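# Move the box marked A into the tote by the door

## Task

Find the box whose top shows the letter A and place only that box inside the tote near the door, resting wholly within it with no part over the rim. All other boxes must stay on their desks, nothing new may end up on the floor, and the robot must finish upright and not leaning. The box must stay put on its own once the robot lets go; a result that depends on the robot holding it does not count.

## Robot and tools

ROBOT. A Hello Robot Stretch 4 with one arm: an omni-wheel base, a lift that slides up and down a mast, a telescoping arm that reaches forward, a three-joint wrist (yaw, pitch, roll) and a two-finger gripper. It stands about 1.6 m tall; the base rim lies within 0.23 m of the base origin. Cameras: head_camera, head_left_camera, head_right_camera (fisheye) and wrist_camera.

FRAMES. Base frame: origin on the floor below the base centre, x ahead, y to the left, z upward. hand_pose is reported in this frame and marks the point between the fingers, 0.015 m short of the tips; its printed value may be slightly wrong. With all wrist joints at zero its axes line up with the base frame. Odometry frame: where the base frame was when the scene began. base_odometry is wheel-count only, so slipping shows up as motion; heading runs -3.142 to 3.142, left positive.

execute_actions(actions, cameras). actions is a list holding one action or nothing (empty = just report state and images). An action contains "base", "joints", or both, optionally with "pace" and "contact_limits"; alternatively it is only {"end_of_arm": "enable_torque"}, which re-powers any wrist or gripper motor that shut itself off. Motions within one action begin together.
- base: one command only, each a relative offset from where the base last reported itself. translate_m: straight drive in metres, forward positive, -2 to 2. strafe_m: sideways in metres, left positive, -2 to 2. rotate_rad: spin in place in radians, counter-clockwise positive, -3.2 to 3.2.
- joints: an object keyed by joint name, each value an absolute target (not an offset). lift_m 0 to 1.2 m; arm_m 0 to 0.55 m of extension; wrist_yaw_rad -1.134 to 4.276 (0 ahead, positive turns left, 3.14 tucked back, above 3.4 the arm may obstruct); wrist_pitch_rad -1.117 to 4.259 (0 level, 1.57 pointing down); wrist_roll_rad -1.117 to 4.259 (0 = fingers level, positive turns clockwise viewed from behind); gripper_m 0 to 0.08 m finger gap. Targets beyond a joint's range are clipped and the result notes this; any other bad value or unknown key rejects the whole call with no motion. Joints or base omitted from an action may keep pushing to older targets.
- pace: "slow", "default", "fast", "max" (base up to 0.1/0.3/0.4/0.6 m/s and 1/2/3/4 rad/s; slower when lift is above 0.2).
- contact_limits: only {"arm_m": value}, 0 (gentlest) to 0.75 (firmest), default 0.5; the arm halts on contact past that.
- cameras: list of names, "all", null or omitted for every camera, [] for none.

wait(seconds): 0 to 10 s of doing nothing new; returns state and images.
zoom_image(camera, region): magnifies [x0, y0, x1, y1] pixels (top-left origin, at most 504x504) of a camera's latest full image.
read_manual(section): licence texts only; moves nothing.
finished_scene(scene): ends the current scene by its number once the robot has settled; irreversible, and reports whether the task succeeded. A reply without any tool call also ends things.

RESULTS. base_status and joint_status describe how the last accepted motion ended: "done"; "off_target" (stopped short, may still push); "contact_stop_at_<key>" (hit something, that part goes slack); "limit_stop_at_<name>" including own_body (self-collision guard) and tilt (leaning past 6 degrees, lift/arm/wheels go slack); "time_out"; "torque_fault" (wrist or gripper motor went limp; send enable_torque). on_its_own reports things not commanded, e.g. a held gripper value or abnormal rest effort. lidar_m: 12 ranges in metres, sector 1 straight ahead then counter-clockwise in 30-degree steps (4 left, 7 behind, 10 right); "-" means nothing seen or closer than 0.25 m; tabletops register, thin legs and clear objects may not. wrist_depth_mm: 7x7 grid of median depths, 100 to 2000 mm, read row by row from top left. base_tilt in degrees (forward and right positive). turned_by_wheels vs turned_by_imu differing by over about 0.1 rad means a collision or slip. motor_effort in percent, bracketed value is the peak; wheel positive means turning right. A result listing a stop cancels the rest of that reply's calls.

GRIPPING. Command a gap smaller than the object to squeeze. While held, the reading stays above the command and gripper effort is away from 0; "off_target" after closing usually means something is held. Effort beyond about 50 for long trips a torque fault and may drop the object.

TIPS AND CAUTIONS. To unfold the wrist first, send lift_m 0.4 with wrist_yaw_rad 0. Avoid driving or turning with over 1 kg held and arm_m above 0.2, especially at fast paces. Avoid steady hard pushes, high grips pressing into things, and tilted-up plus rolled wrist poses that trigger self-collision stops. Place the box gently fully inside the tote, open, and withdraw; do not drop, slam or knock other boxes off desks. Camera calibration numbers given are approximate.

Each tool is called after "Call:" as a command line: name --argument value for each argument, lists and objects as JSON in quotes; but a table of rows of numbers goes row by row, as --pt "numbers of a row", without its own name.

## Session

Call:
execute_actions --actions '[]'

Scene clock: 0.00 s.
base_odometry: x=+0.000 y=+0.000 heading=+0.000 (m, m, rad; odometry frame)
turned_by_wheels: +0.000 (rad since the last result)
turned_by_imu: +0.000 (rad since the last result)
base_tilt: forward=+0.4 right=-0.5 (deg)
lidar_m: 0.86 0.84 0.99 1.34 1.32 1.00 0.80 0.80 0.92 1.56 1.07 1.07
base_status: not commanded
joint_positions: lift_m=+0.250 arm_m=+0.002 wrist_yaw_rad=+3.099 wrist_pitch_rad=+0.009 wrist_roll_rad=-0.007 gripper_m=+0.040
joint_status: not commanded
motor_effort: lift_m=+20 arm_m=+0 wrist_yaw_rad=+1 wrist_pitch_rad=-7 wrist_roll_rad=+3 gripper_m=+1 wheel_0=-1 wheel_1=+0 wheel_2=+0 (%)
hand_pose: x=-0.0358 y=+0.0965 z=+0.4267 quat_wxyz=(+0.022, -0.005, -0.003, +1.000) (m; base frame)
wrist_depth_mm: 138 140 991 1078 1182 1308 1464 / - 140 976 1060 1182 1366 1499 / 107 139 241 1060 1160 1336 1430 / 119 140 946 1042 1138 1308 1464 / 798 878 946 1060 1160 1281 1464 / 820 866 931 1042 145 1281 1430 / 820 - 107 1042 - - 1138
pictures: head_camera, head_left_camera, head_right_camera, wrist_camera
camera_calibration (this result's frames):
wrist_camera: T_world_to_cam=[[0.0797794, 0.99659, -0.0210567, -0.0900514], [-0.00797204, -0.0204855, -0.999758, 0.486496], [-0.996781, 0.079928, 0.00631053, 0.104987], [0, 0, 0, 1]] pos_world=[0.115711, 0.0913191, 0.48382]
Images, in order (width x height): head_camera 420x560, head_left_camera 420x672, head_right_camera 420x672, wrist_camera 616x392.

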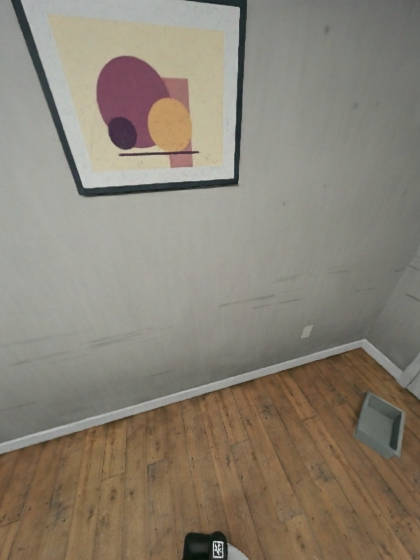

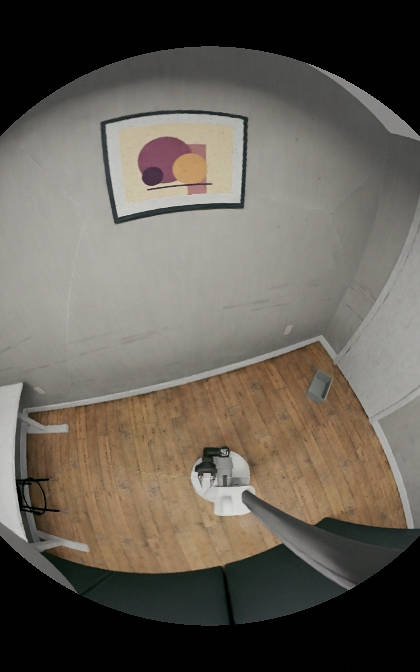

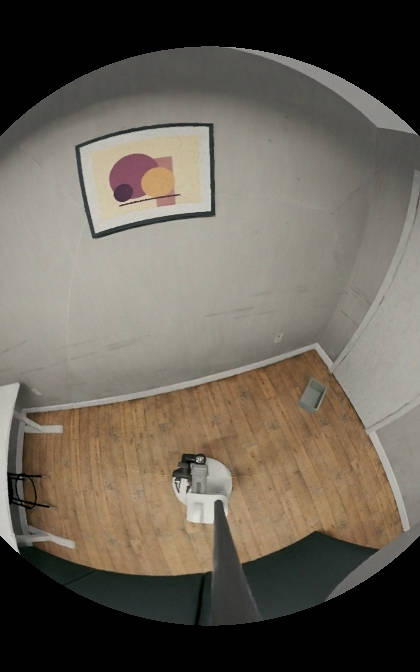

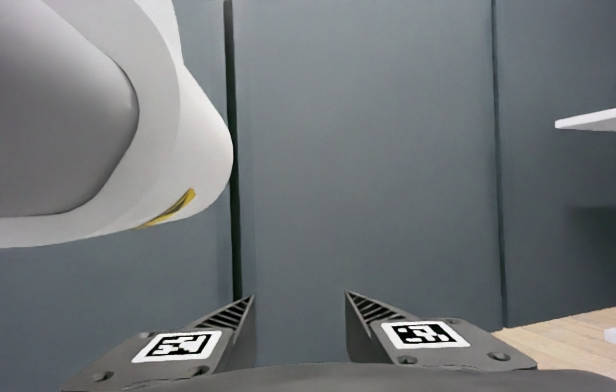

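Call:
execute_actions --actions '[{"base":{"rotate_rad":1.9},"joints":{"lift_m":0.4,"wrist_yaw_rad":0,"gripper_m":0.08},"pace":"fast"}]' --cameras '["head_camera"]'

Call:
zoom_image --camera "head_camera" --region '[110,230,330,300]'

Scene clock: 6.43 s.
base_odometry: x=+0.000 y=+0.000 heading=+1.900 (m, m, rad; odometry frame)
turned_by_wheels: +1.900 (rad since the last result)
turned_by_imu: +1.893 (rad since the last result)
base_tilt: forward=+0.4 right=-0.5 (deg)
lidar_m: 1.31 1.13 0.83 0.81 0.85 1.70 1.06 1.06 0.87 0.85 0.92 1.29
base_status: done
joint_positions: lift_m=+0.400 arm_m=+0.002 wrist_yaw_rad=+0.000 wrist_pitch_rad=+0.009 wrist_roll_rad=-0.007 gripper_m=+0.080
joint_status: all done
motor_effort: lift_m=+21(24) arm_m=-1(1) wrist_yaw_rad=+0(12) wrist_pitch_rad=-7(8) wrist_roll_rad=+2(2) gripper_m=+2(6) wheel_0=-1(9) wheel_1=+0(8) wheel_2=+0(10) (%)
hand_pose: x=+0.3856 y=-0.0873 z=+0.5761 quat_wxyz=(+1.000, -0.004, +0.005, +0.000) (m; base frame)
wrist_depth_mm: 1397 1863 1921 1863 1921 1708 1160 / 1336 1921 1863 1921 1921 1618 1160 / 1336 1863 1863 1921 1921 1618 1160 / 1281 1708 1863 1863 1863 1499 1160 / 1336 1863 1921 1863 1921 1499 1160 / 1336 1618 1576 1863 1921 1464 1138 / 1205 104 1464 1537 151 - -
pictures: head_camera
Images, in order (width x height): head_camera 420x560.

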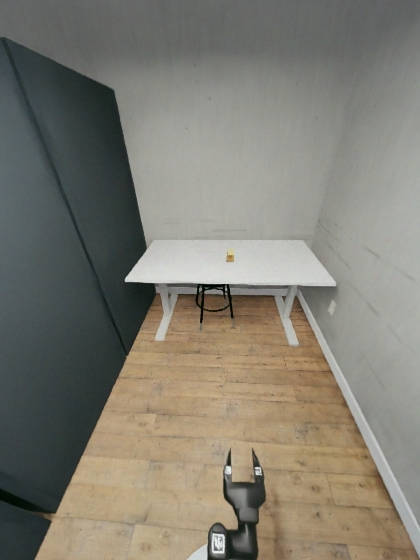

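Region (110, 230, 330, 300) of head_camera's 420x560 image, scaled by 2.291, with more detail than that image has; it fills the top 160 rows of this view, and the rest is white.

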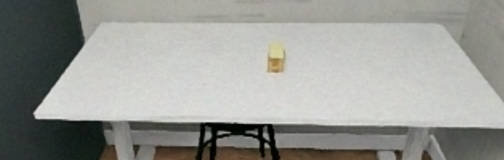

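Call:
execute_actions --actions '[{"base":{"rotate_rad":-0.33},"pace":"fast"}]' --cameras '[]'

Call:
execute_actions --actions '[{"base":{"translate_m":-1.13},"pace":"max"}]' --cameras '[]'

Call:
execute_actions --actions '[{"base":{"rotate_rad":1.9},"pace":"fast"}]' --cameras '["head_camera"]'

Scene clock: 12.53 s.
base_odometry: x=+0.000 y=+0.000 heading=+1.570 (m, m, rad; odometry frame)
turned_by_wheels: -0.330 (rad since the last result)
turned_by_imu: -0.329 (rad since the last result)
base_tilt: forward=+0.4 right=-0.5 (deg)
lidar_m: 1.31 1.32 0.98 0.82 0.80 0.93 1.59 1.09 1.05 0.85 0.85 1.00
base_status: done
joint_positions: lift_m=+0.400 arm_m=+0.002 wrist_yaw_rad=+0.000 wrist_pitch_rad=+0.009 wrist_roll_rad=-0.007 gripper_m=+0.080
joint_status: not commanded
motor_effort: lift_m=+21(21) arm_m=-1(1) wrist_yaw_rad=+0(0) wrist_pitch_rad=-7(7) wrist_roll_rad=+2(2) gripper_m=+2(2) wheel_0=-1(7) wheel_1=-1(5) wheel_2=-1(9) (%)
hand_pose: x=+0.3856 y=-0.0874 z=+0.5761 quat_wxyz=(+1.000, -0.004, +0.005, +0.000) (m; base frame)
wrist_depth_mm: 1708 1756 1863 - 1308 960 750 / 1708 1808 1863 - 1336 976 741 / 1661 1756 1921 - 1308 976 759 / 1255 1708 1863 1921 1308 946 768 / 1661 1708 1863 - 1366 976 768 / 1661 1661 1808 1808 1229 891 732 / 1618 104 1464 1499 151 - -
pictures: none
No camera images: the call's "cameras" was empty. Leave "cameras" out to get every camera's image.

Scene clock: 16.20 s.
base_odometry: x=-0.001 y=-1.130 heading=+1.570 (m, m, rad; odometry frame)
turned_by_wheels: +0.000 (rad since the last result)
turned_by_imu: +0.003 (rad since the last result)
base_tilt: forward=+0.5 right=-0.5 (deg)
lidar_m: 2.30 1.02 0.61 0.72 1.24 0.67 0.54 0.51 0.57 0.57 0.55 1.38
base_status: done
joint_positions: lift_m=+0.400 arm_m=+0.002 wrist_yaw_rad=+0.000 wrist_pitch_rad=+0.009 wrist_roll_rad=-0.007 gripper_m=+0.080
joint_status: not commanded
motor_effort: lift_m=+20(21) arm_m=-1(1) wrist_yaw_rad=+0(3) wrist_pitch_rad=-7(7) wrist_roll_rad=+2(2) gripper_m=+2(2) wheel_0=+0(7) wheel_1=+0(8) wheel_2=-1(14) (%)
hand_pose: x=+0.3856 y=-0.0874 z=+0.5762 quat_wxyz=(+1.000, -0.004, +0.005, +0.000) (m; base frame)
wrist_depth_mm: - - - - 1921 1397 1078 / - - - - 1983 1430 1098 / - - - - 1983 1430 1098 / 1983 - - - 1983 1430 1098 / 1983 - - - - 1430 1118 / 1921 - 1983 - 1756 1336 1118 / 1618 103 1430 1537 151 - -
pictures: none
No camera images: the call's "cameras" was empty. Leave "cameras" out to get every camera's image.

Scene clock: 18.07 s.
base_odometry: x=-0.001 y=-1.130 heading=-2.813 (m, m, rad; odometry frame)
turned_by_wheels: +1.900 (rad since the last result)
turned_by_imu: +1.893 (rad since the last result)
base_tilt: forward=+0.3 right=-0.5 (deg)
lidar_m: 1.78 0.75 0.57 0.51 0.50 0.72 1.23 1.30 1.80 1.70 0.65 0.61
base_status: done
joint_positions: lift_m=+0.400 arm_m=+0.002 wrist_yaw_rad=+0.000 wrist_pitch_rad=+0.009 wrist_roll_rad=-0.007 gripper_m=+0.080
joint_status: not commanded
motor_effort: lift_m=+20(20) arm_m=-1(1) wrist_yaw_rad=-1(3) wrist_pitch_rad=-7(7) wrist_roll_rad=+2(2) gripper_m=+2(2) wheel_0=+1(9) wheel_1=+2(10) wheel_2=+2(8) (%)
hand_pose: x=+0.3856 y=-0.0873 z=+0.5762 quat_wxyz=(+1.000, -0.004, +0.005, +0.000) (m; base frame)
wrist_depth_mm: 960 1464 - - - 661 462 / 960 1464 - - - 668 466 / 946 1366 - - - 676 466 / 931 1397 - - - 683 469 / 931 1397 - - - 683 473 / 904 1281 - - 1921 574 469 / 842 104 1397 1499 150 - -
pictures: head_camera
Images, in order (width x height): head_camera 420x560.

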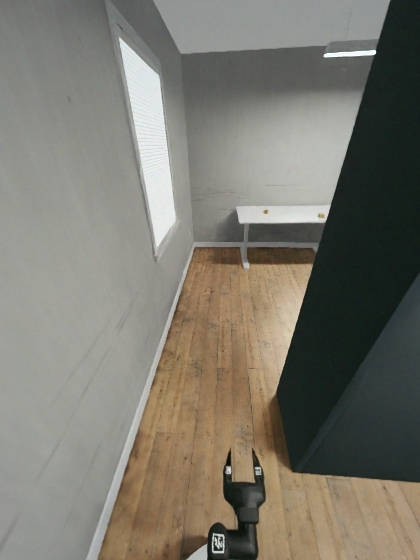

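Call:
execute_actions --actions '[{"base":{"translate_m":2.0},"pace":"max"}]' --cameras '["head_right_camera"]'

Call:
execute_actions --actions '[{"base":{"strafe_m":-1.0},"pace":"max"}]' --cameras '["head_camera","head_right_camera"]'

Call:
zoom_image --camera "head_camera" --region '[100,260,330,350]'

Scene clock: 28.30 s.
base_odometry: x=-1.894 y=-1.776 heading=-2.813 (m, m, rad; odometry frame)
turned_by_wheels: +0.000 (rad since the last result)
turned_by_imu: -0.005 (rad since the last result)
base_tilt: forward=+0.3 right=-0.5 (deg)
lidar_m: 0.98 0.68 0.47 0.44 0.49 0.69 2.12 1.14 1.53 2.43 0.94 0.71
base_status: done
joint_positions: lift_m=+0.400 arm_m=+0.002 wrist_yaw_rad=+0.000 wrist_pitch_rad=+0.009 wrist_roll_rad=-0.007 gripper_m=+0.080
joint_status: not commanded
motor_effort: lift_m=+20(20) arm_m=-1(1) wrist_yaw_rad=-2(2) wrist_pitch_rad=-7(7) wrist_roll_rad=+2(2) gripper_m=+2(2) wheel_0=-1(8) wheel_1=-1(11) wheel_2=+0(13) (%)
hand_pose: x=+0.3856 y=-0.0874 z=+0.5762 quat_wxyz=(+1.000, -0.004, +0.005, +0.000) (m; base frame)
wrist_depth_mm: 891 1281 1308 1308 1281 1281 1308 / 878 1255 1281 1308 1308 1255 1308 / 866 1281 1281 1281 820 484 521 / 866 1308 1281 1308 1308 1281 1308 / 854 1255 1281 1255 1281 1308 1308 / 854 1182 1281 1308 866 1308 1308 / 778 104 1281 1281 151 - -
pictures: head_right_camera
Images, in order (width x height): head_right_camera 420x672.

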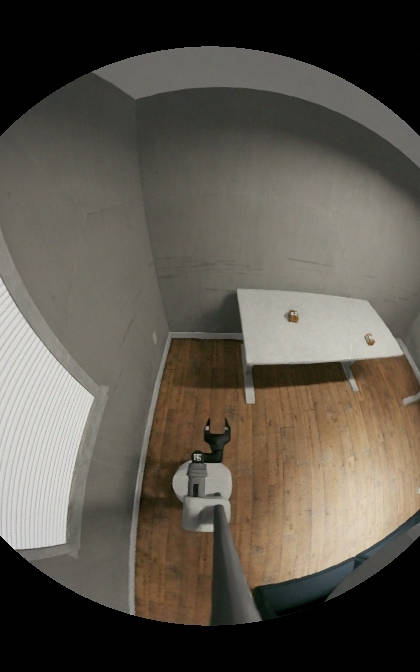

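Scene clock: 31.57 s.
base_odometry: x=-2.217 y=-0.829 heading=-2.813 (m, m, rad; odometry frame)
turned_by_wheels: +0.000 (rad since the last result)
turned_by_imu: -0.001 (rad since the last result)
base_tilt: forward=+0.4 right=-0.5 (deg)
lidar_m: 0.66 0.68 0.95 1.46 1.54 1.14 1.07 1.11 1.47 1.43 0.95 0.69
base_status: done
joint_positions: lift_m=+0.400 arm_m=+0.002 wrist_yaw_rad=+0.000 wrist_pitch_rad=+0.009 wrist_roll_rad=-0.007 gripper_m=+0.080
joint_status: not commanded
motor_effort: lift_m=+20(20) arm_m=-1(1) wrist_yaw_rad=+1(0) wrist_pitch_rad=-6(7) wrist_roll_rad=+2(2) gripper_m=+2(2) wheel_0=-1(13) wheel_1=+0(11) wheel_2=+0(2) (%)
hand_pose: x=+0.3856 y=-0.0874 z=+0.5762 quat_wxyz=(+1.000, -0.004, +0.005, +0.000) (m; base frame)
wrist_depth_mm: 1255 1255 1255 1281 1255 1281 1281 / 1229 1281 1281 1255 1255 1281 1281 / 452 477 500 544 564 488 521 / 1255 1255 1255 1281 1229 1281 1281 / 1255 1255 1229 1281 1281 1255 1255 / 1255 1281 1255 1255 1308 891 1255 / 1229 104 1229 1281 151 - -
pictures: head_camera, head_right_camera
Images, in order (width x height): head_camera 420x560, head_right_camera 420x672.

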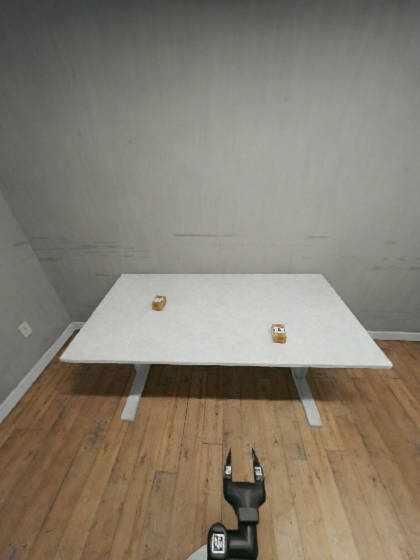

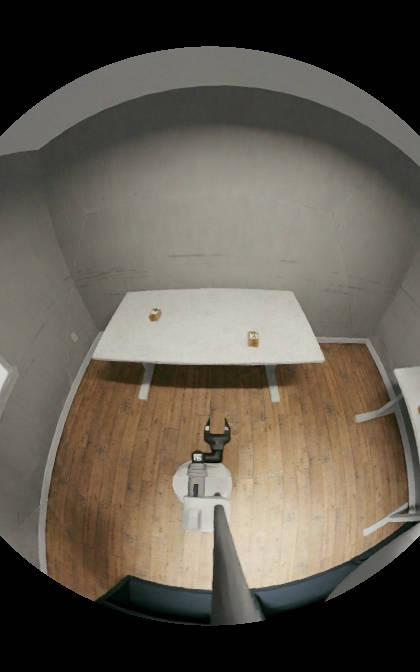

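Region (100, 260, 330, 350) of head_camera's 420x560 image, scaled by 2.191, with more detail than that image has; it fills the top 197 rows of this view, and the rest is white.

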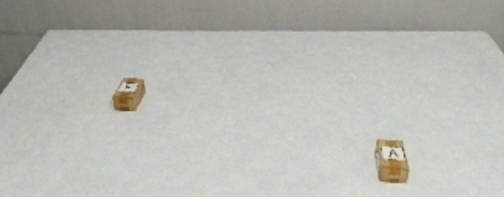

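Call:
execute_actions --actions '[{"base":{"rotate_rad":-0.245},"joints":{"lift_m":0.95,"wrist_pitch_rad":1.57},"pace":"fast"}]' --cameras '[]'

Call:
execute_actions --actions '[{"base":{"translate_m":0.3},"joints":{"arm_m":0.42},"pace":"fast"}]' --cameras '["wrist_camera"]'

Scene clock: 40.80 s.
base_odometry: x=-2.217 y=-0.829 heading=-3.059 (m, m, rad; odometry frame)
turned_by_wheels: -0.245 (rad since the last result)
turned_by_imu: -0.244 (rad since the last result)
base_tilt: forward=+0.4 right=-0.5 (deg)
lidar_m: 0.65 0.66 0.76 1.47 1.48 1.79 1.05 1.06 1.28 1.43 1.44 0.75
base_status: done
joint_positions: lift_m=+0.950 arm_m=+0.002 wrist_yaw_rad=+0.000 wrist_pitch_rad=+1.570 wrist_roll_rad=-0.007 gripper_m=+0.080
joint_status: all done
motor_effort: lift_m=+22(25) arm_m=-1(1) wrist_yaw_rad=-1(0) wrist_pitch_rad=+0(4) wrist_roll_rad=+2(2) gripper_m=+2(2) wheel_0=-1(6) wheel_1=-2(1) wheel_2=+0(7) (%)
hand_pose: x=+0.1731 y=-0.0874 z=+0.9153 quat_wxyz=(+0.707, -0.002, +0.707, +0.002) (m; base frame)
wrist_depth_mm: 1042 1078 1078 1078 1098 1078 1118 / 1042 1060 1098 1098 1098 1098 1098 / 1025 1042 1060 1060 1098 1078 1098 / 1042 1042 1060 1078 1078 1098 1098 / 1042 1042 854 854 1060 1060 1098 / 1042 1060 842 842 1078 1078 1098 / 1025 103 842 854 151 - -
pictures: none
No camera images: the call's "cameras" was empty. Leave "cameras" out to get every camera's image.

Scene clock: 43.03 s.
base_odometry: x=-2.516 y=-0.854 heading=-3.058 (m, m, rad; odometry frame)
turned_by_wheels: +0.000 (rad since the last result)
turned_by_imu: +0.000 (rad since the last result)
base_tilt: forward=+0.5 right=-0.5 (deg)
lidar_m: 0.36 0.37 0.45 0.80 1.56 1.87 1.36 1.36 1.56 1.38 0.74 0.44
base_status: done
joint_positions: lift_m=+0.950 arm_m=+0.419 wrist_yaw_rad=+0.000 wrist_pitch_rad=+1.570 wrist_roll_rad=-0.007 gripper_m=+0.080
joint_status: all done
motor_effort: lift_m=+22(22) arm_m=+5(5) wrist_yaw_rad=-1(1) wrist_pitch_rad=+0(1) wrist_roll_rad=+2(3) gripper_m=+2(1) wheel_0=+1(6) wheel_1=+1(4) wheel_2=+2(11) (%)
hand_pose: x=+0.5902 y=-0.0874 z=+0.9153 quat_wxyz=(+0.707, -0.003, +0.707, +0.003) (m; base frame)
wrist_depth_mm: 342 342 345 345 351 351 355 / 340 342 343 347 345 351 355 / 338 338 343 345 349 349 353 / 338 340 343 345 347 351 353 / 338 342 342 296 349 349 353 / 336 338 343 294 347 349 353 / 338 104 340 342 151 - -
pictures: wrist_camera
camera_calibration (this result's frames):
wrist_camera: T_world_to_cam=[[-0.0208422, -0.999114, 0.0365584, -0.114228], [-0.999645, 0.020219, -0.0173351, 0.665864], [0.0165806, -0.0369068, -0.999181, 1.05267], [0, 0, 0, 1]] pos_world=[0.645794, -0.0887389, 1.06753]
Images, in order (width x height): wrist_camera 616x392.

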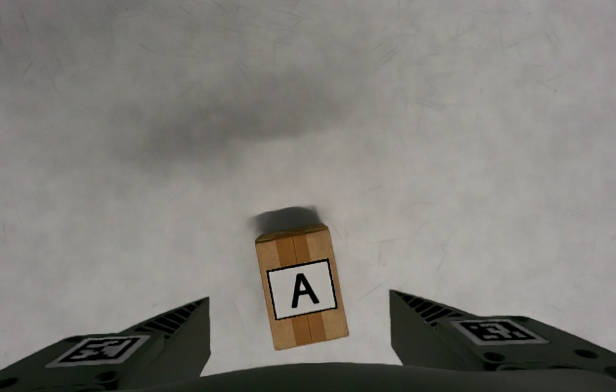

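Call:
execute_actions --actions '[{"joints":{"lift_m":0.784,"arm_m":0.408,"wrist_roll_rad":-0.19}}]' --cameras '["wrist_camera"]'

Call:
execute_actions --actions '[{"joints":{"gripper_m":0.04}}]' --cameras '[]'

Call:
execute_actions --actions '[{"joints":{"lift_m":0.85}}]' --cameras '[]'

Call:
execute_actions --actions '[{"base":{"rotate_rad":2.56},"joints":{"arm_m":0.05,"wrist_roll_rad":0},"pace":"fast"}]' --cameras '[]'

Call:
execute_actions --actions '[{"base":{"translate_m":1.46},"joints":{"lift_m":0.5},"pace":"max"}]' --cameras '[]'

Call:
execute_actions --actions '[{"base":{"rotate_rad":0.83},"pace":"fast"}]' --cameras '["head_camera"]'

Scene clock: 56.50 s.
base_odometry: x=-2.516 y=-0.854 heading=-3.058 (m, m, rad; odometry frame)
turned_by_wheels: +0.000 (rad since the last result)
turned_by_imu: +0.000 (rad since the last result)
base_tilt: forward=+0.3 right=-0.5 (deg)
lidar_m: 0.37 0.36 0.44 0.79 1.54 1.87 1.35 1.37 1.57 1.36 0.74 0.41
base_status: not commanded
joint_positions: lift_m=+0.784 arm_m=+0.409 wrist_yaw_rad=+0.000 wrist_pitch_rad=+1.570 wrist_roll_rad=-0.190 gripper_m=+0.080
joint_status: all done
motor_effort: lift_m=+16(20) arm_m=-5(7) wrist_yaw_rad=+0(1) wrist_pitch_rad=-1(0) wrist_roll_rad=+1(1) gripper_m=+2(2) wheel_0=+1(1) wheel_1=+1(1) wheel_2=+2(2) (%)
hand_pose: x=+0.5800 y=-0.0874 z=+0.7498 quat_wxyz=(+0.704, -0.067, +0.704, +0.067) (m; base frame)
wrist_depth_mm: 177 178 179 180 181 183 184 / 176 177 179 180 182 183 183 / 176 178 178 180 181 183 183 / 175 177 178 180 180 182 183 / 175 176 177 130 181 182 183 / 174 176 129 129 130 181 182 / 174 103 128 129 129 - -
pictures: wrist_camera
camera_calibration (this result's frames):
wrist_camera: T_world_to_cam=[[0.160475, -0.986359, 0.0366664, -0.212512], [-0.986779, -0.161175, -0.0170093, 0.629155], [0.022687, -0.033452, -0.999183, 0.884192], [0, 0, 0, 1]] pos_world=[0.634881, -0.0786307, 0.901963]
Images, in order (width x height): wrist_camera 616x392.

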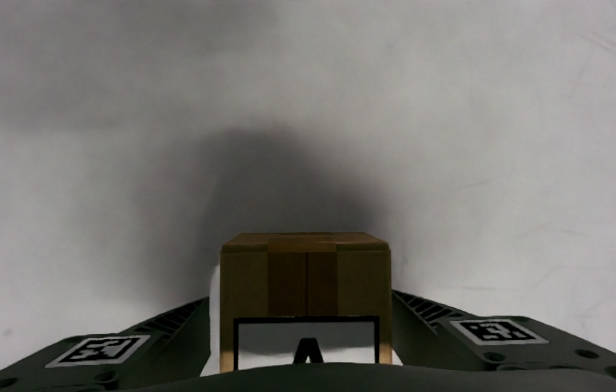

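Scene clock: 57.50 s.
base_odometry: x=-2.516 y=-0.854 heading=-3.058 (m, m, rad; odometry frame)
turned_by_wheels: +0.000 (rad since the last result)
turned_by_imu: +0.000 (rad since the last result)
base_tilt: forward=+0.4 right=-0.6 (deg)
lidar_m: 0.38 0.38 0.43 0.79 1.55 1.88 1.36 1.36 1.58 1.36 0.74 0.42
base_status: not commanded
joint_positions: lift_m=+0.784 arm_m=+0.409 wrist_yaw_rad=+0.000 wrist_pitch_rad=+1.570 wrist_roll_rad=-0.190 gripper_m=+0.059
joint_status: gripper_m off_target (ended at +0.059, target +0.040)
on_its_own: gripper_m is held at +0.054, not at your +0.040, by its contact guard: the fingers met something
motor_effort: lift_m=+16(16) arm_m=-5(6) wrist_yaw_rad=+0(1) wrist_pitch_rad=+0(0) wrist_roll_rad=+2(1) gripper_m=-37(39) wheel_0=+1(1) wheel_1=+1(0) wheel_2=+2(2) (%)
hand_pose: x=+0.5800 y=-0.0874 z=+0.7498 quat_wxyz=(+0.704, -0.067, +0.704, +0.067) (m; base frame)
wrist_depth_mm: 176 178 179 180 183 183 185 / 176 177 178 180 182 183 184 / 176 177 179 180 180 182 185 / 175 177 178 179 181 183 183 / 175 175 178 130 180 182 183 / 175 176 128 129 130 181 183 / 174 - 128 129 125 - -
pictures: none
No camera images: the call's "cameras" was empty. Leave "cameras" out to get every camera's image.

Scene clock: 58.73 s.
base_odometry: x=-2.516 y=-0.854 heading=-3.058 (m, m, rad; odometry frame)
turned_by_wheels: +0.000 (rad since the last result)
turned_by_imu: +0.000 (rad since the last result)
base_tilt: forward=+0.4 right=-0.6 (deg)
lidar_m: 0.38 0.36 0.44 0.79 1.52 1.89 1.35 1.36 1.56 1.36 0.75 0.40
base_status: not commanded
joint_positions: lift_m=+0.850 arm_m=+0.409 wrist_yaw_rad=+0.000 wrist_pitch_rad=+1.570 wrist_roll_rad=-0.190 gripper_m=+0.059
joint_status: all done
on_its_own: gripper_m is held at +0.054, not at your +0.040, by its contact guard: the fingers met something
motor_effort: lift_m=+23(24) arm_m=-5(5) wrist_yaw_rad=+1(0) wrist_pitch_rad=+0(1) wrist_roll_rad=+2(2) gripper_m=-36(36) wheel_0=+1(1) wheel_1=+0(0) wheel_2=+2(2) (%)
hand_pose: x=+0.5800 y=-0.0874 z=+0.8153 quat_wxyz=(+0.704, -0.067, +0.704, +0.067) (m; base frame)
wrist_depth_mm: 240 242 244 246 249 249 253 / 241 241 245 247 247 250 252 / 239 241 244 245 247 250 250 / 239 241 243 244 246 249 251 / 238 242 241 130 246 248 251 / 238 240 128 129 130 248 251 / 239 - 128 128 125 - -
pictures: none
No camera images: the call's "cameras" was empty. Leave "cameras" out to get every camera's image.

Scene clock: 61.27 s.
base_odometry: x=-2.516 y=-0.854 heading=-0.498 (m, m, rad; odometry frame)
turned_by_wheels: +2.560 (rad since the last result)
turned_by_imu: +2.550 (rad since the last result)
base_tilt: forward=+0.3 right=-0.5 (deg)
lidar_m: 1.79 1.35 1.36 1.60 1.37 1.42 0.46 0.37 0.37 0.42 0.72 1.51
base_status: done
joint_positions: lift_m=+0.850 arm_m=+0.051 wrist_yaw_rad=+0.000 wrist_pitch_rad=+1.570 wrist_roll_rad=+0.000 gripper_m=+0.059
joint_status: all done
on_its_own: gripper_m is held at +0.054, not at your +0.040, by its contact guard: the fingers met something
motor_effort: lift_m=+22(22) arm_m=-5(6) wrist_yaw_rad=+0(3) wrist_pitch_rad=+0(1) wrist_roll_rad=+2(5) gripper_m=-37(37) wheel_0=+0(6) wheel_1=+1(10) wheel_2=-1(6) (%)
hand_pose: x=+0.2220 y=-0.0874 z=+0.8153 quat_wxyz=(+0.707, +0.000, +0.707, +0.000) (m; base frame)
wrist_depth_mm: 960 946 976 960 976 991 1008 / 946 960 960 976 991 991 1008 / 946 960 960 960 976 976 991 / 946 960 991 976 991 991 991 / 946 960 750 130 976 976 991 / 946 946 129 129 130 976 976 / 946 - 128 128 126 - 976
pictures: none
No camera images: the call's "cameras" was empty. Leave "cameras" out to get every camera's image.

Scene clock: 66.37 s.
base_odometry: x=-1.233 y=-1.552 heading=-0.498 (m, m, rad; odometry frame)
turned_by_wheels: +0.000 (rad since the last result)
turned_by_imu: -0.004 (rad since the last result)
base_tilt: forward=+0.4 right=-0.5 (deg)
lidar_m: 0.59 1.02 0.85 0.55 0.69 2.43 1.62 1.41 1.01 0.57 0.50 0.50
base_status: done
joint_positions: lift_m=+0.500 arm_m=+0.051 wrist_yaw_rad=+0.000 wrist_pitch_rad=+1.570 wrist_roll_rad=+0.000 gripper_m=+0.059
joint_status: all done
on_its_own: gripper_m is held at +0.054, not at your +0.040, by its contact guard: the fingers met something
motor_effort: lift_m=+18(21) arm_m=-5(6) wrist_yaw_rad=+0(1) wrist_pitch_rad=+1(0) wrist_roll_rad=+2(2) gripper_m=-37(37) wheel_0=+1(6) wheel_1=+0(5) wheel_2=+1(10) (%)
hand_pose: x=+0.2219 y=-0.0874 z=+0.4657 quat_wxyz=(+0.707, +0.000, +0.707, +0.000) (m; base frame)
wrist_depth_mm: 603 615 621 621 539 413 343 / 609 609 615 621 627 492 389 / 603 609 609 615 621 574 462 / 615 615 621 627 621 627 544 / 603 603 424 130 621 627 634 / 603 407 128 129 130 621 627 / 597 - 128 129 125 - 627
pictures: none
No camera images: the call's "cameras" was empty. Leave "cameras" out to get every camera's image.

Scene clock: 67.70 s.
base_odometry: x=-1.233 y=-1.552 heading=+0.332 (m, m, rad; odometry frame)
turned_by_wheels: +0.830 (rad since the last result)
turned_by_imu: +0.827 (rad since the last result)
base_tilt: forward=+0.4 right=-0.5 (deg)
lidar_m: 1.84 0.57 0.53 1.62 1.97 1.46 1.39 0.67 0.52 0.50 0.54 0.78
base_status: done
joint_positions: lift_m=+0.500 arm_m=+0.051 wrist_yaw_rad=+0.000 wrist_pitch_rad=+1.570 wrist_roll_rad=+0.000 gripper_m=+0.059
joint_status: not commanded
on_its_own: gripper_m is held at +0.054, not at your +0.040, by its contact guard: the fingers met something
motor_effort: lift_m=+18(18) arm_m=-5(5) wrist_yaw_rad=+1(1) wrist_pitch_rad=+0(0) wrist_roll_rad=+2(2) gripper_m=-37(37) wheel_0=+0(8) wheel_1=+1(6) wheel_2=+0(8) (%)
hand_pose: x=+0.2219 y=-0.0874 z=+0.4657 quat_wxyz=(+0.707, +0.000, +0.707, +0.000) (m; base frame)
wrist_depth_mm: 615 609 615 621 627 621 603 / 603 621 621 627 627 634 609 / 603 609 615 627 627 634 609 / 603 621 615 615 634 634 621 / 603 603 421 130 621 621 615 / 603 407 128 129 129 634 621 / 603 - 128 129 125 - 559
pictures: head_camera
Images, in order (width x height): head_camera 420x560.

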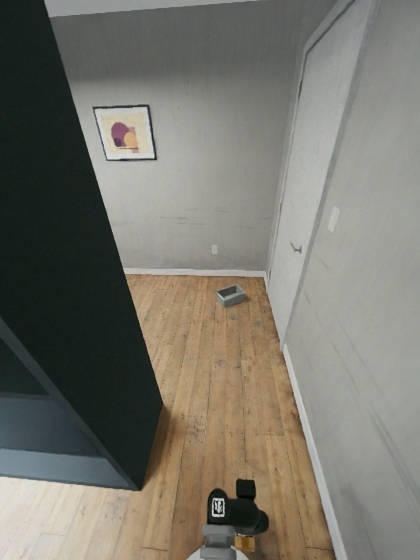

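Call:
execute_actions --actions '[{"base":{"translate_m":1.42},"joints":{"arm_m":0.27},"pace":"max"}]' --cameras '["wrist_camera"]'

Scene clock: 76.57 s.
base_odometry: x=+0.109 y=-1.089 heading=+0.332 (m, m, rad; odometry frame)
turned_by_wheels: +0.000 (rad since the last result)
turned_by_imu: -0.004 (rad since the last result)
base_tilt: forward=+0.4 right=-0.5 (deg)
lidar_m: 0.45 1.15 1.60 2.14 0.85 0.71 1.87 0.77 0.57 0.49 0.55 0.54
base_status: done
joint_positions: lift_m=+0.500 arm_m=+0.269 wrist_yaw_rad=+0.000 wrist_pitch_rad=+1.570 wrist_roll_rad=+0.000 gripper_m=+0.059
joint_status: all done
on_its_own: gripper_m is held at +0.054, not at your +0.040, by its contact guard: the fingers met something
motor_effort: lift_m=+19(19) arm_m=+5(6) wrist_yaw_rad=-1(2) wrist_pitch_rad=+1(2) wrist_roll_rad=+2(2) gripper_m=-37(37) wheel_0=-1(6) wheel_1=-1(9) wheel_2=+0(13) (%)
hand_pose: x=+0.4402 y=-0.0874 z=+0.4656 quat_wxyz=(+0.707, +0.000, +0.707, +0.000) (m; base frame)
wrist_depth_mm: 609 615 615 621 627 627 634 / 603 609 615 609 585 640 640 / 603 609 615 615 621 621 634 / 603 609 615 615 627 627 627 / 597 597 609 130 609 627 627 / 597 609 128 129 129 627 627 / 597 - 128 129 125 - 621
pictures: wrist_camera
camera_calibration (this result's frames):
wrist_camera: T_world_to_cam=[[-0.0282093, -0.998933, 0.0365536, -0.0976505], [-0.99947, 0.027592, -0.0172847, 0.508672], [0.0162577, -0.0370218, -0.999182, 0.60591], [0, 0, 0, 1]] pos_world=[0.495797, -0.0891497, 0.617777]
Images, in order (width x height): wrist_camera 616x392.

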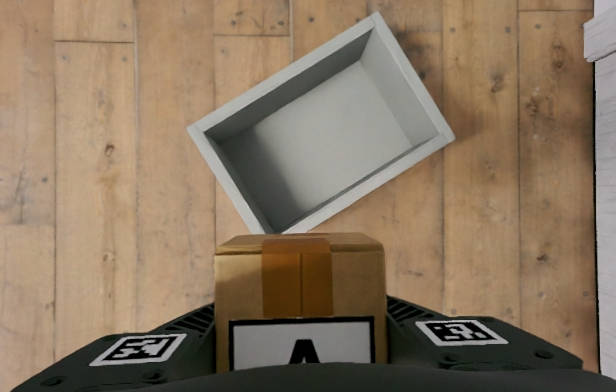

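Call:
execute_actions --actions '[{"base":{"strafe_m":-0.03},"joints":{"arm_m":0.412,"wrist_roll_rad":-0.55,"lift_m":0.28},"pace":"fast"}]' --cameras '["wrist_camera"]'

Call:
execute_actions --actions '[{"joints":{"lift_m":0.072}}]' --cameras '["wrist_camera"]'

Call:
execute_actions --actions '[{"joints":{"gripper_m":0.08}}]' --cameras '[]'

Call:
execute_actions --actions '[{"joints":{"lift_m":0.25},"pace":"fast"}]' --cameras '["wrist_camera"]'

Scene clock: 85.70 s.
base_odometry: x=+0.119 y=-1.117 heading=+0.332 (m, m, rad; odometry frame)
turned_by_wheels: +0.000 (rad since the last result)
turned_by_imu: +0.000 (rad since the last result)
base_tilt: forward=+0.4 right=-0.5 (deg)
lidar_m: 0.47 1.14 1.61 2.16 0.87 0.73 1.87 0.75 0.53 0.46 0.53 0.53
base_status: done
joint_positions: lift_m=+0.280 arm_m=+0.411 wrist_yaw_rad=+0.000 wrist_pitch_rad=+1.570 wrist_roll_rad=-0.550 gripper_m=+0.059
joint_status: all done
on_its_own: gripper_m is held at +0.054, not at your +0.040, by its contact guard: the fingers met something
motor_effort: lift_m=+17(18) arm_m=+5(4) wrist_yaw_rad=+0(1) wrist_pitch_rad=+0(1) wrist_roll_rad=+2(3) gripper_m=-37(37) wheel_0=-1(9) wheel_1=-1(9) wheel_2=-1(1) (%)
hand_pose: x=+0.5822 y=-0.0874 z=+0.2457 quat_wxyz=(+0.681, -0.192, +0.680, +0.192) (m; base frame)
wrist_depth_mm: 389 392 394 399 399 402 407 / 384 392 394 397 399 404 410 / 387 389 392 397 397 402 407 / 387 312 389 392 399 329 407 / 387 310 392 130 394 306 410 / 384 310 128 129 130 279 402 / 384 - 128 128 125 - 402
pictures: wrist_camera
camera_calibration (this result's frames):
wrist_camera: T_world_to_cam=[[0.497869, -0.866465, 0.0369329, -0.380382], [-0.866616, -0.498684, -0.0170796, 0.523305], [0.0332167, -0.0235032, -0.999172, 0.375223], [0, 0, 0, 1]] pos_world=[0.630421, -0.0598045, 0.397898]
Images, in order (width x height): wrist_camera 616x392.

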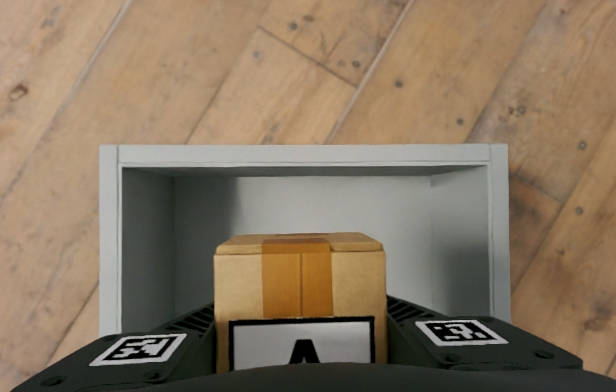

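Scene clock: 87.63 s.
base_odometry: x=+0.119 y=-1.117 heading=+0.332 (m, m, rad; odometry frame)
turned_by_wheels: +0.000 (rad since the last result)
turned_by_imu: +0.000 (rad since the last result)
base_tilt: forward=+0.4 right=-0.5 (deg)
lidar_m: 0.48 1.15 1.60 2.16 0.85 0.72 1.87 0.76 0.54 0.47 0.51 0.50
base_status: not commanded
joint_positions: lift_m=+0.072 arm_m=+0.411 wrist_yaw_rad=+0.000 wrist_pitch_rad=+1.570 wrist_roll_rad=-0.550 gripper_m=+0.059
joint_status: all done
on_its_own: gripper_m is held at +0.054, not at your +0.040, by its contact guard: the fingers met something
motor_effort: lift_m=+17(16) arm_m=+5(5) wrist_yaw_rad=+1(1) wrist_pitch_rad=+0(1) wrist_roll_rad=+2(1) gripper_m=-36(37) wheel_0=-1(1) wheel_1=-1(1) wheel_2=-1(0) (%)
hand_pose: x=+0.5822 y=-0.0874 z=+0.0377 quat_wxyz=(+0.681, -0.192, +0.680, +0.192) (m; base frame)
wrist_depth_mm: - - - - - - - / - - - - - - - / 153 154 155 157 159 161 165 / 180 181 183 185 185 187 188 / 180 182 182 130 186 187 188 / 179 180 128 129 130 186 188 / 178 - 128 129 125 - -
pictures: wrist_camera
camera_calibration (this result's frames):
wrist_camera: T_world_to_cam=[[0.49787, -0.866465, 0.0369291, -0.372701], [-0.866616, -0.498684, -0.0170729, 0.519754], [0.033209, -0.0235033, -0.999172, 0.167429], [0, 0, 0, 1]] pos_world=[0.630423, -0.0598045, 0.189928]
Images, in order (width x height): wrist_camera 616x392.

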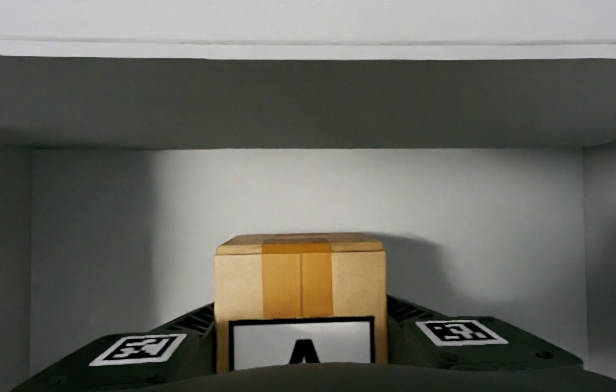

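Scene clock: 88.57 s.
base_odometry: x=+0.119 y=-1.117 heading=+0.332 (m, m, rad; odometry frame)
turned_by_wheels: +0.000 (rad since the last result)
turned_by_imu: +0.000 (rad since the last result)
base_tilt: forward=+0.4 right=-0.5 (deg)
lidar_m: 0.48 1.16 1.59 2.15 0.85 0.72 1.88 0.74 0.53 0.46 0.52 0.52
base_status: not commanded
joint_positions: lift_m=+0.072 arm_m=+0.411 wrist_yaw_rad=+0.000 wrist_pitch_rad=+1.570 wrist_roll_rad=-0.550 gripper_m=+0.080
joint_status: all done
motor_effort: lift_m=+17(17) arm_m=+5(5) wrist_yaw_rad=-1(1) wrist_pitch_rad=+0(0) wrist_roll_rad=+2(2) gripper_m=+3(35) wheel_0=-1(1) wheel_1=-1(1) wheel_2=-1(0) (%)
hand_pose: x=+0.5822 y=-0.0874 z=+0.0377 quat_wxyz=(+0.681, -0.192, +0.680, +0.192) (m; base frame)
wrist_depth_mm: - - - - - - - / - - - - - - - / 153 154 154 156 158 161 164 / 180 182 182 183 186 187 189 / 180 181 182 135 186 187 189 / 179 180 133 134 136 187 189 / 172 104 133 133 134 - -
pictures: none
No camera images: the call's "cameras" was empty. Leave "cameras" out to get every camera's image.

Scene clock: 90.03 s.
base_odometry: x=+0.119 y=-1.117 heading=+0.332 (m, m, rad; odometry frame)
turned_by_wheels: +0.000 (rad since the last result)
turned_by_imu: +0.000 (rad since the last result)
base_tilt: forward=+0.5 right=-0.5 (deg)
lidar_m: 0.46 1.15 1.58 2.17 0.85 0.72 1.87 0.74 0.55 0.47 0.52 0.51
base_status: not commanded
joint_positions: lift_m=+0.250 arm_m=+0.411 wrist_yaw_rad=+0.000 wrist_pitch_rad=+1.570 wrist_roll_rad=-0.550 gripper_m=+0.080
joint_status: all done
motor_effort: lift_m=+22(24) arm_m=+5(5) wrist_yaw_rad=+0(1) wrist_pitch_rad=+0(0) wrist_roll_rad=+1(2) gripper_m=+2(2) wheel_0=-1(1) wheel_1=-1(1) wheel_2=-1(1) (%)
hand_pose: x=+0.5821 y=-0.0874 z=+0.2153 quat_wxyz=(+0.681, -0.192, +0.680, +0.192) (m; base frame)
wrist_depth_mm: 357 362 364 368 370 373 377 / 357 359 362 366 368 375 373 / 355 243 245 248 254 256 375 / 357 287 359 364 364 286 373 / 355 287 359 310 364 286 377 / 355 267 362 314 362 248 373 / 357 104 330 353 150 - -
pictures: wrist_camera
camera_calibration (this result's frames):
wrist_camera: T_world_to_cam=[[0.497843, -0.866481, 0.0369097, -0.379238], [-0.866633, -0.498656, -0.0170392, 0.522785], [0.0331694, -0.0235043, -0.999173, 0.344905], [0, 0, 0, 1]] pos_world=[0.630423, -0.0598061, 0.367526]
Images, in order (width x height): wrist_camera 616x392.

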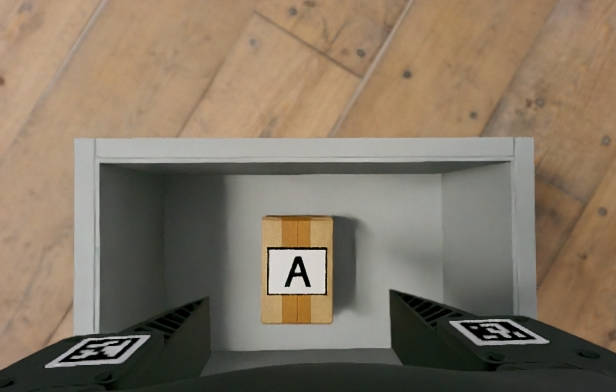

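Call:
finished_scene --scene 2

The scene is finished: the task was done.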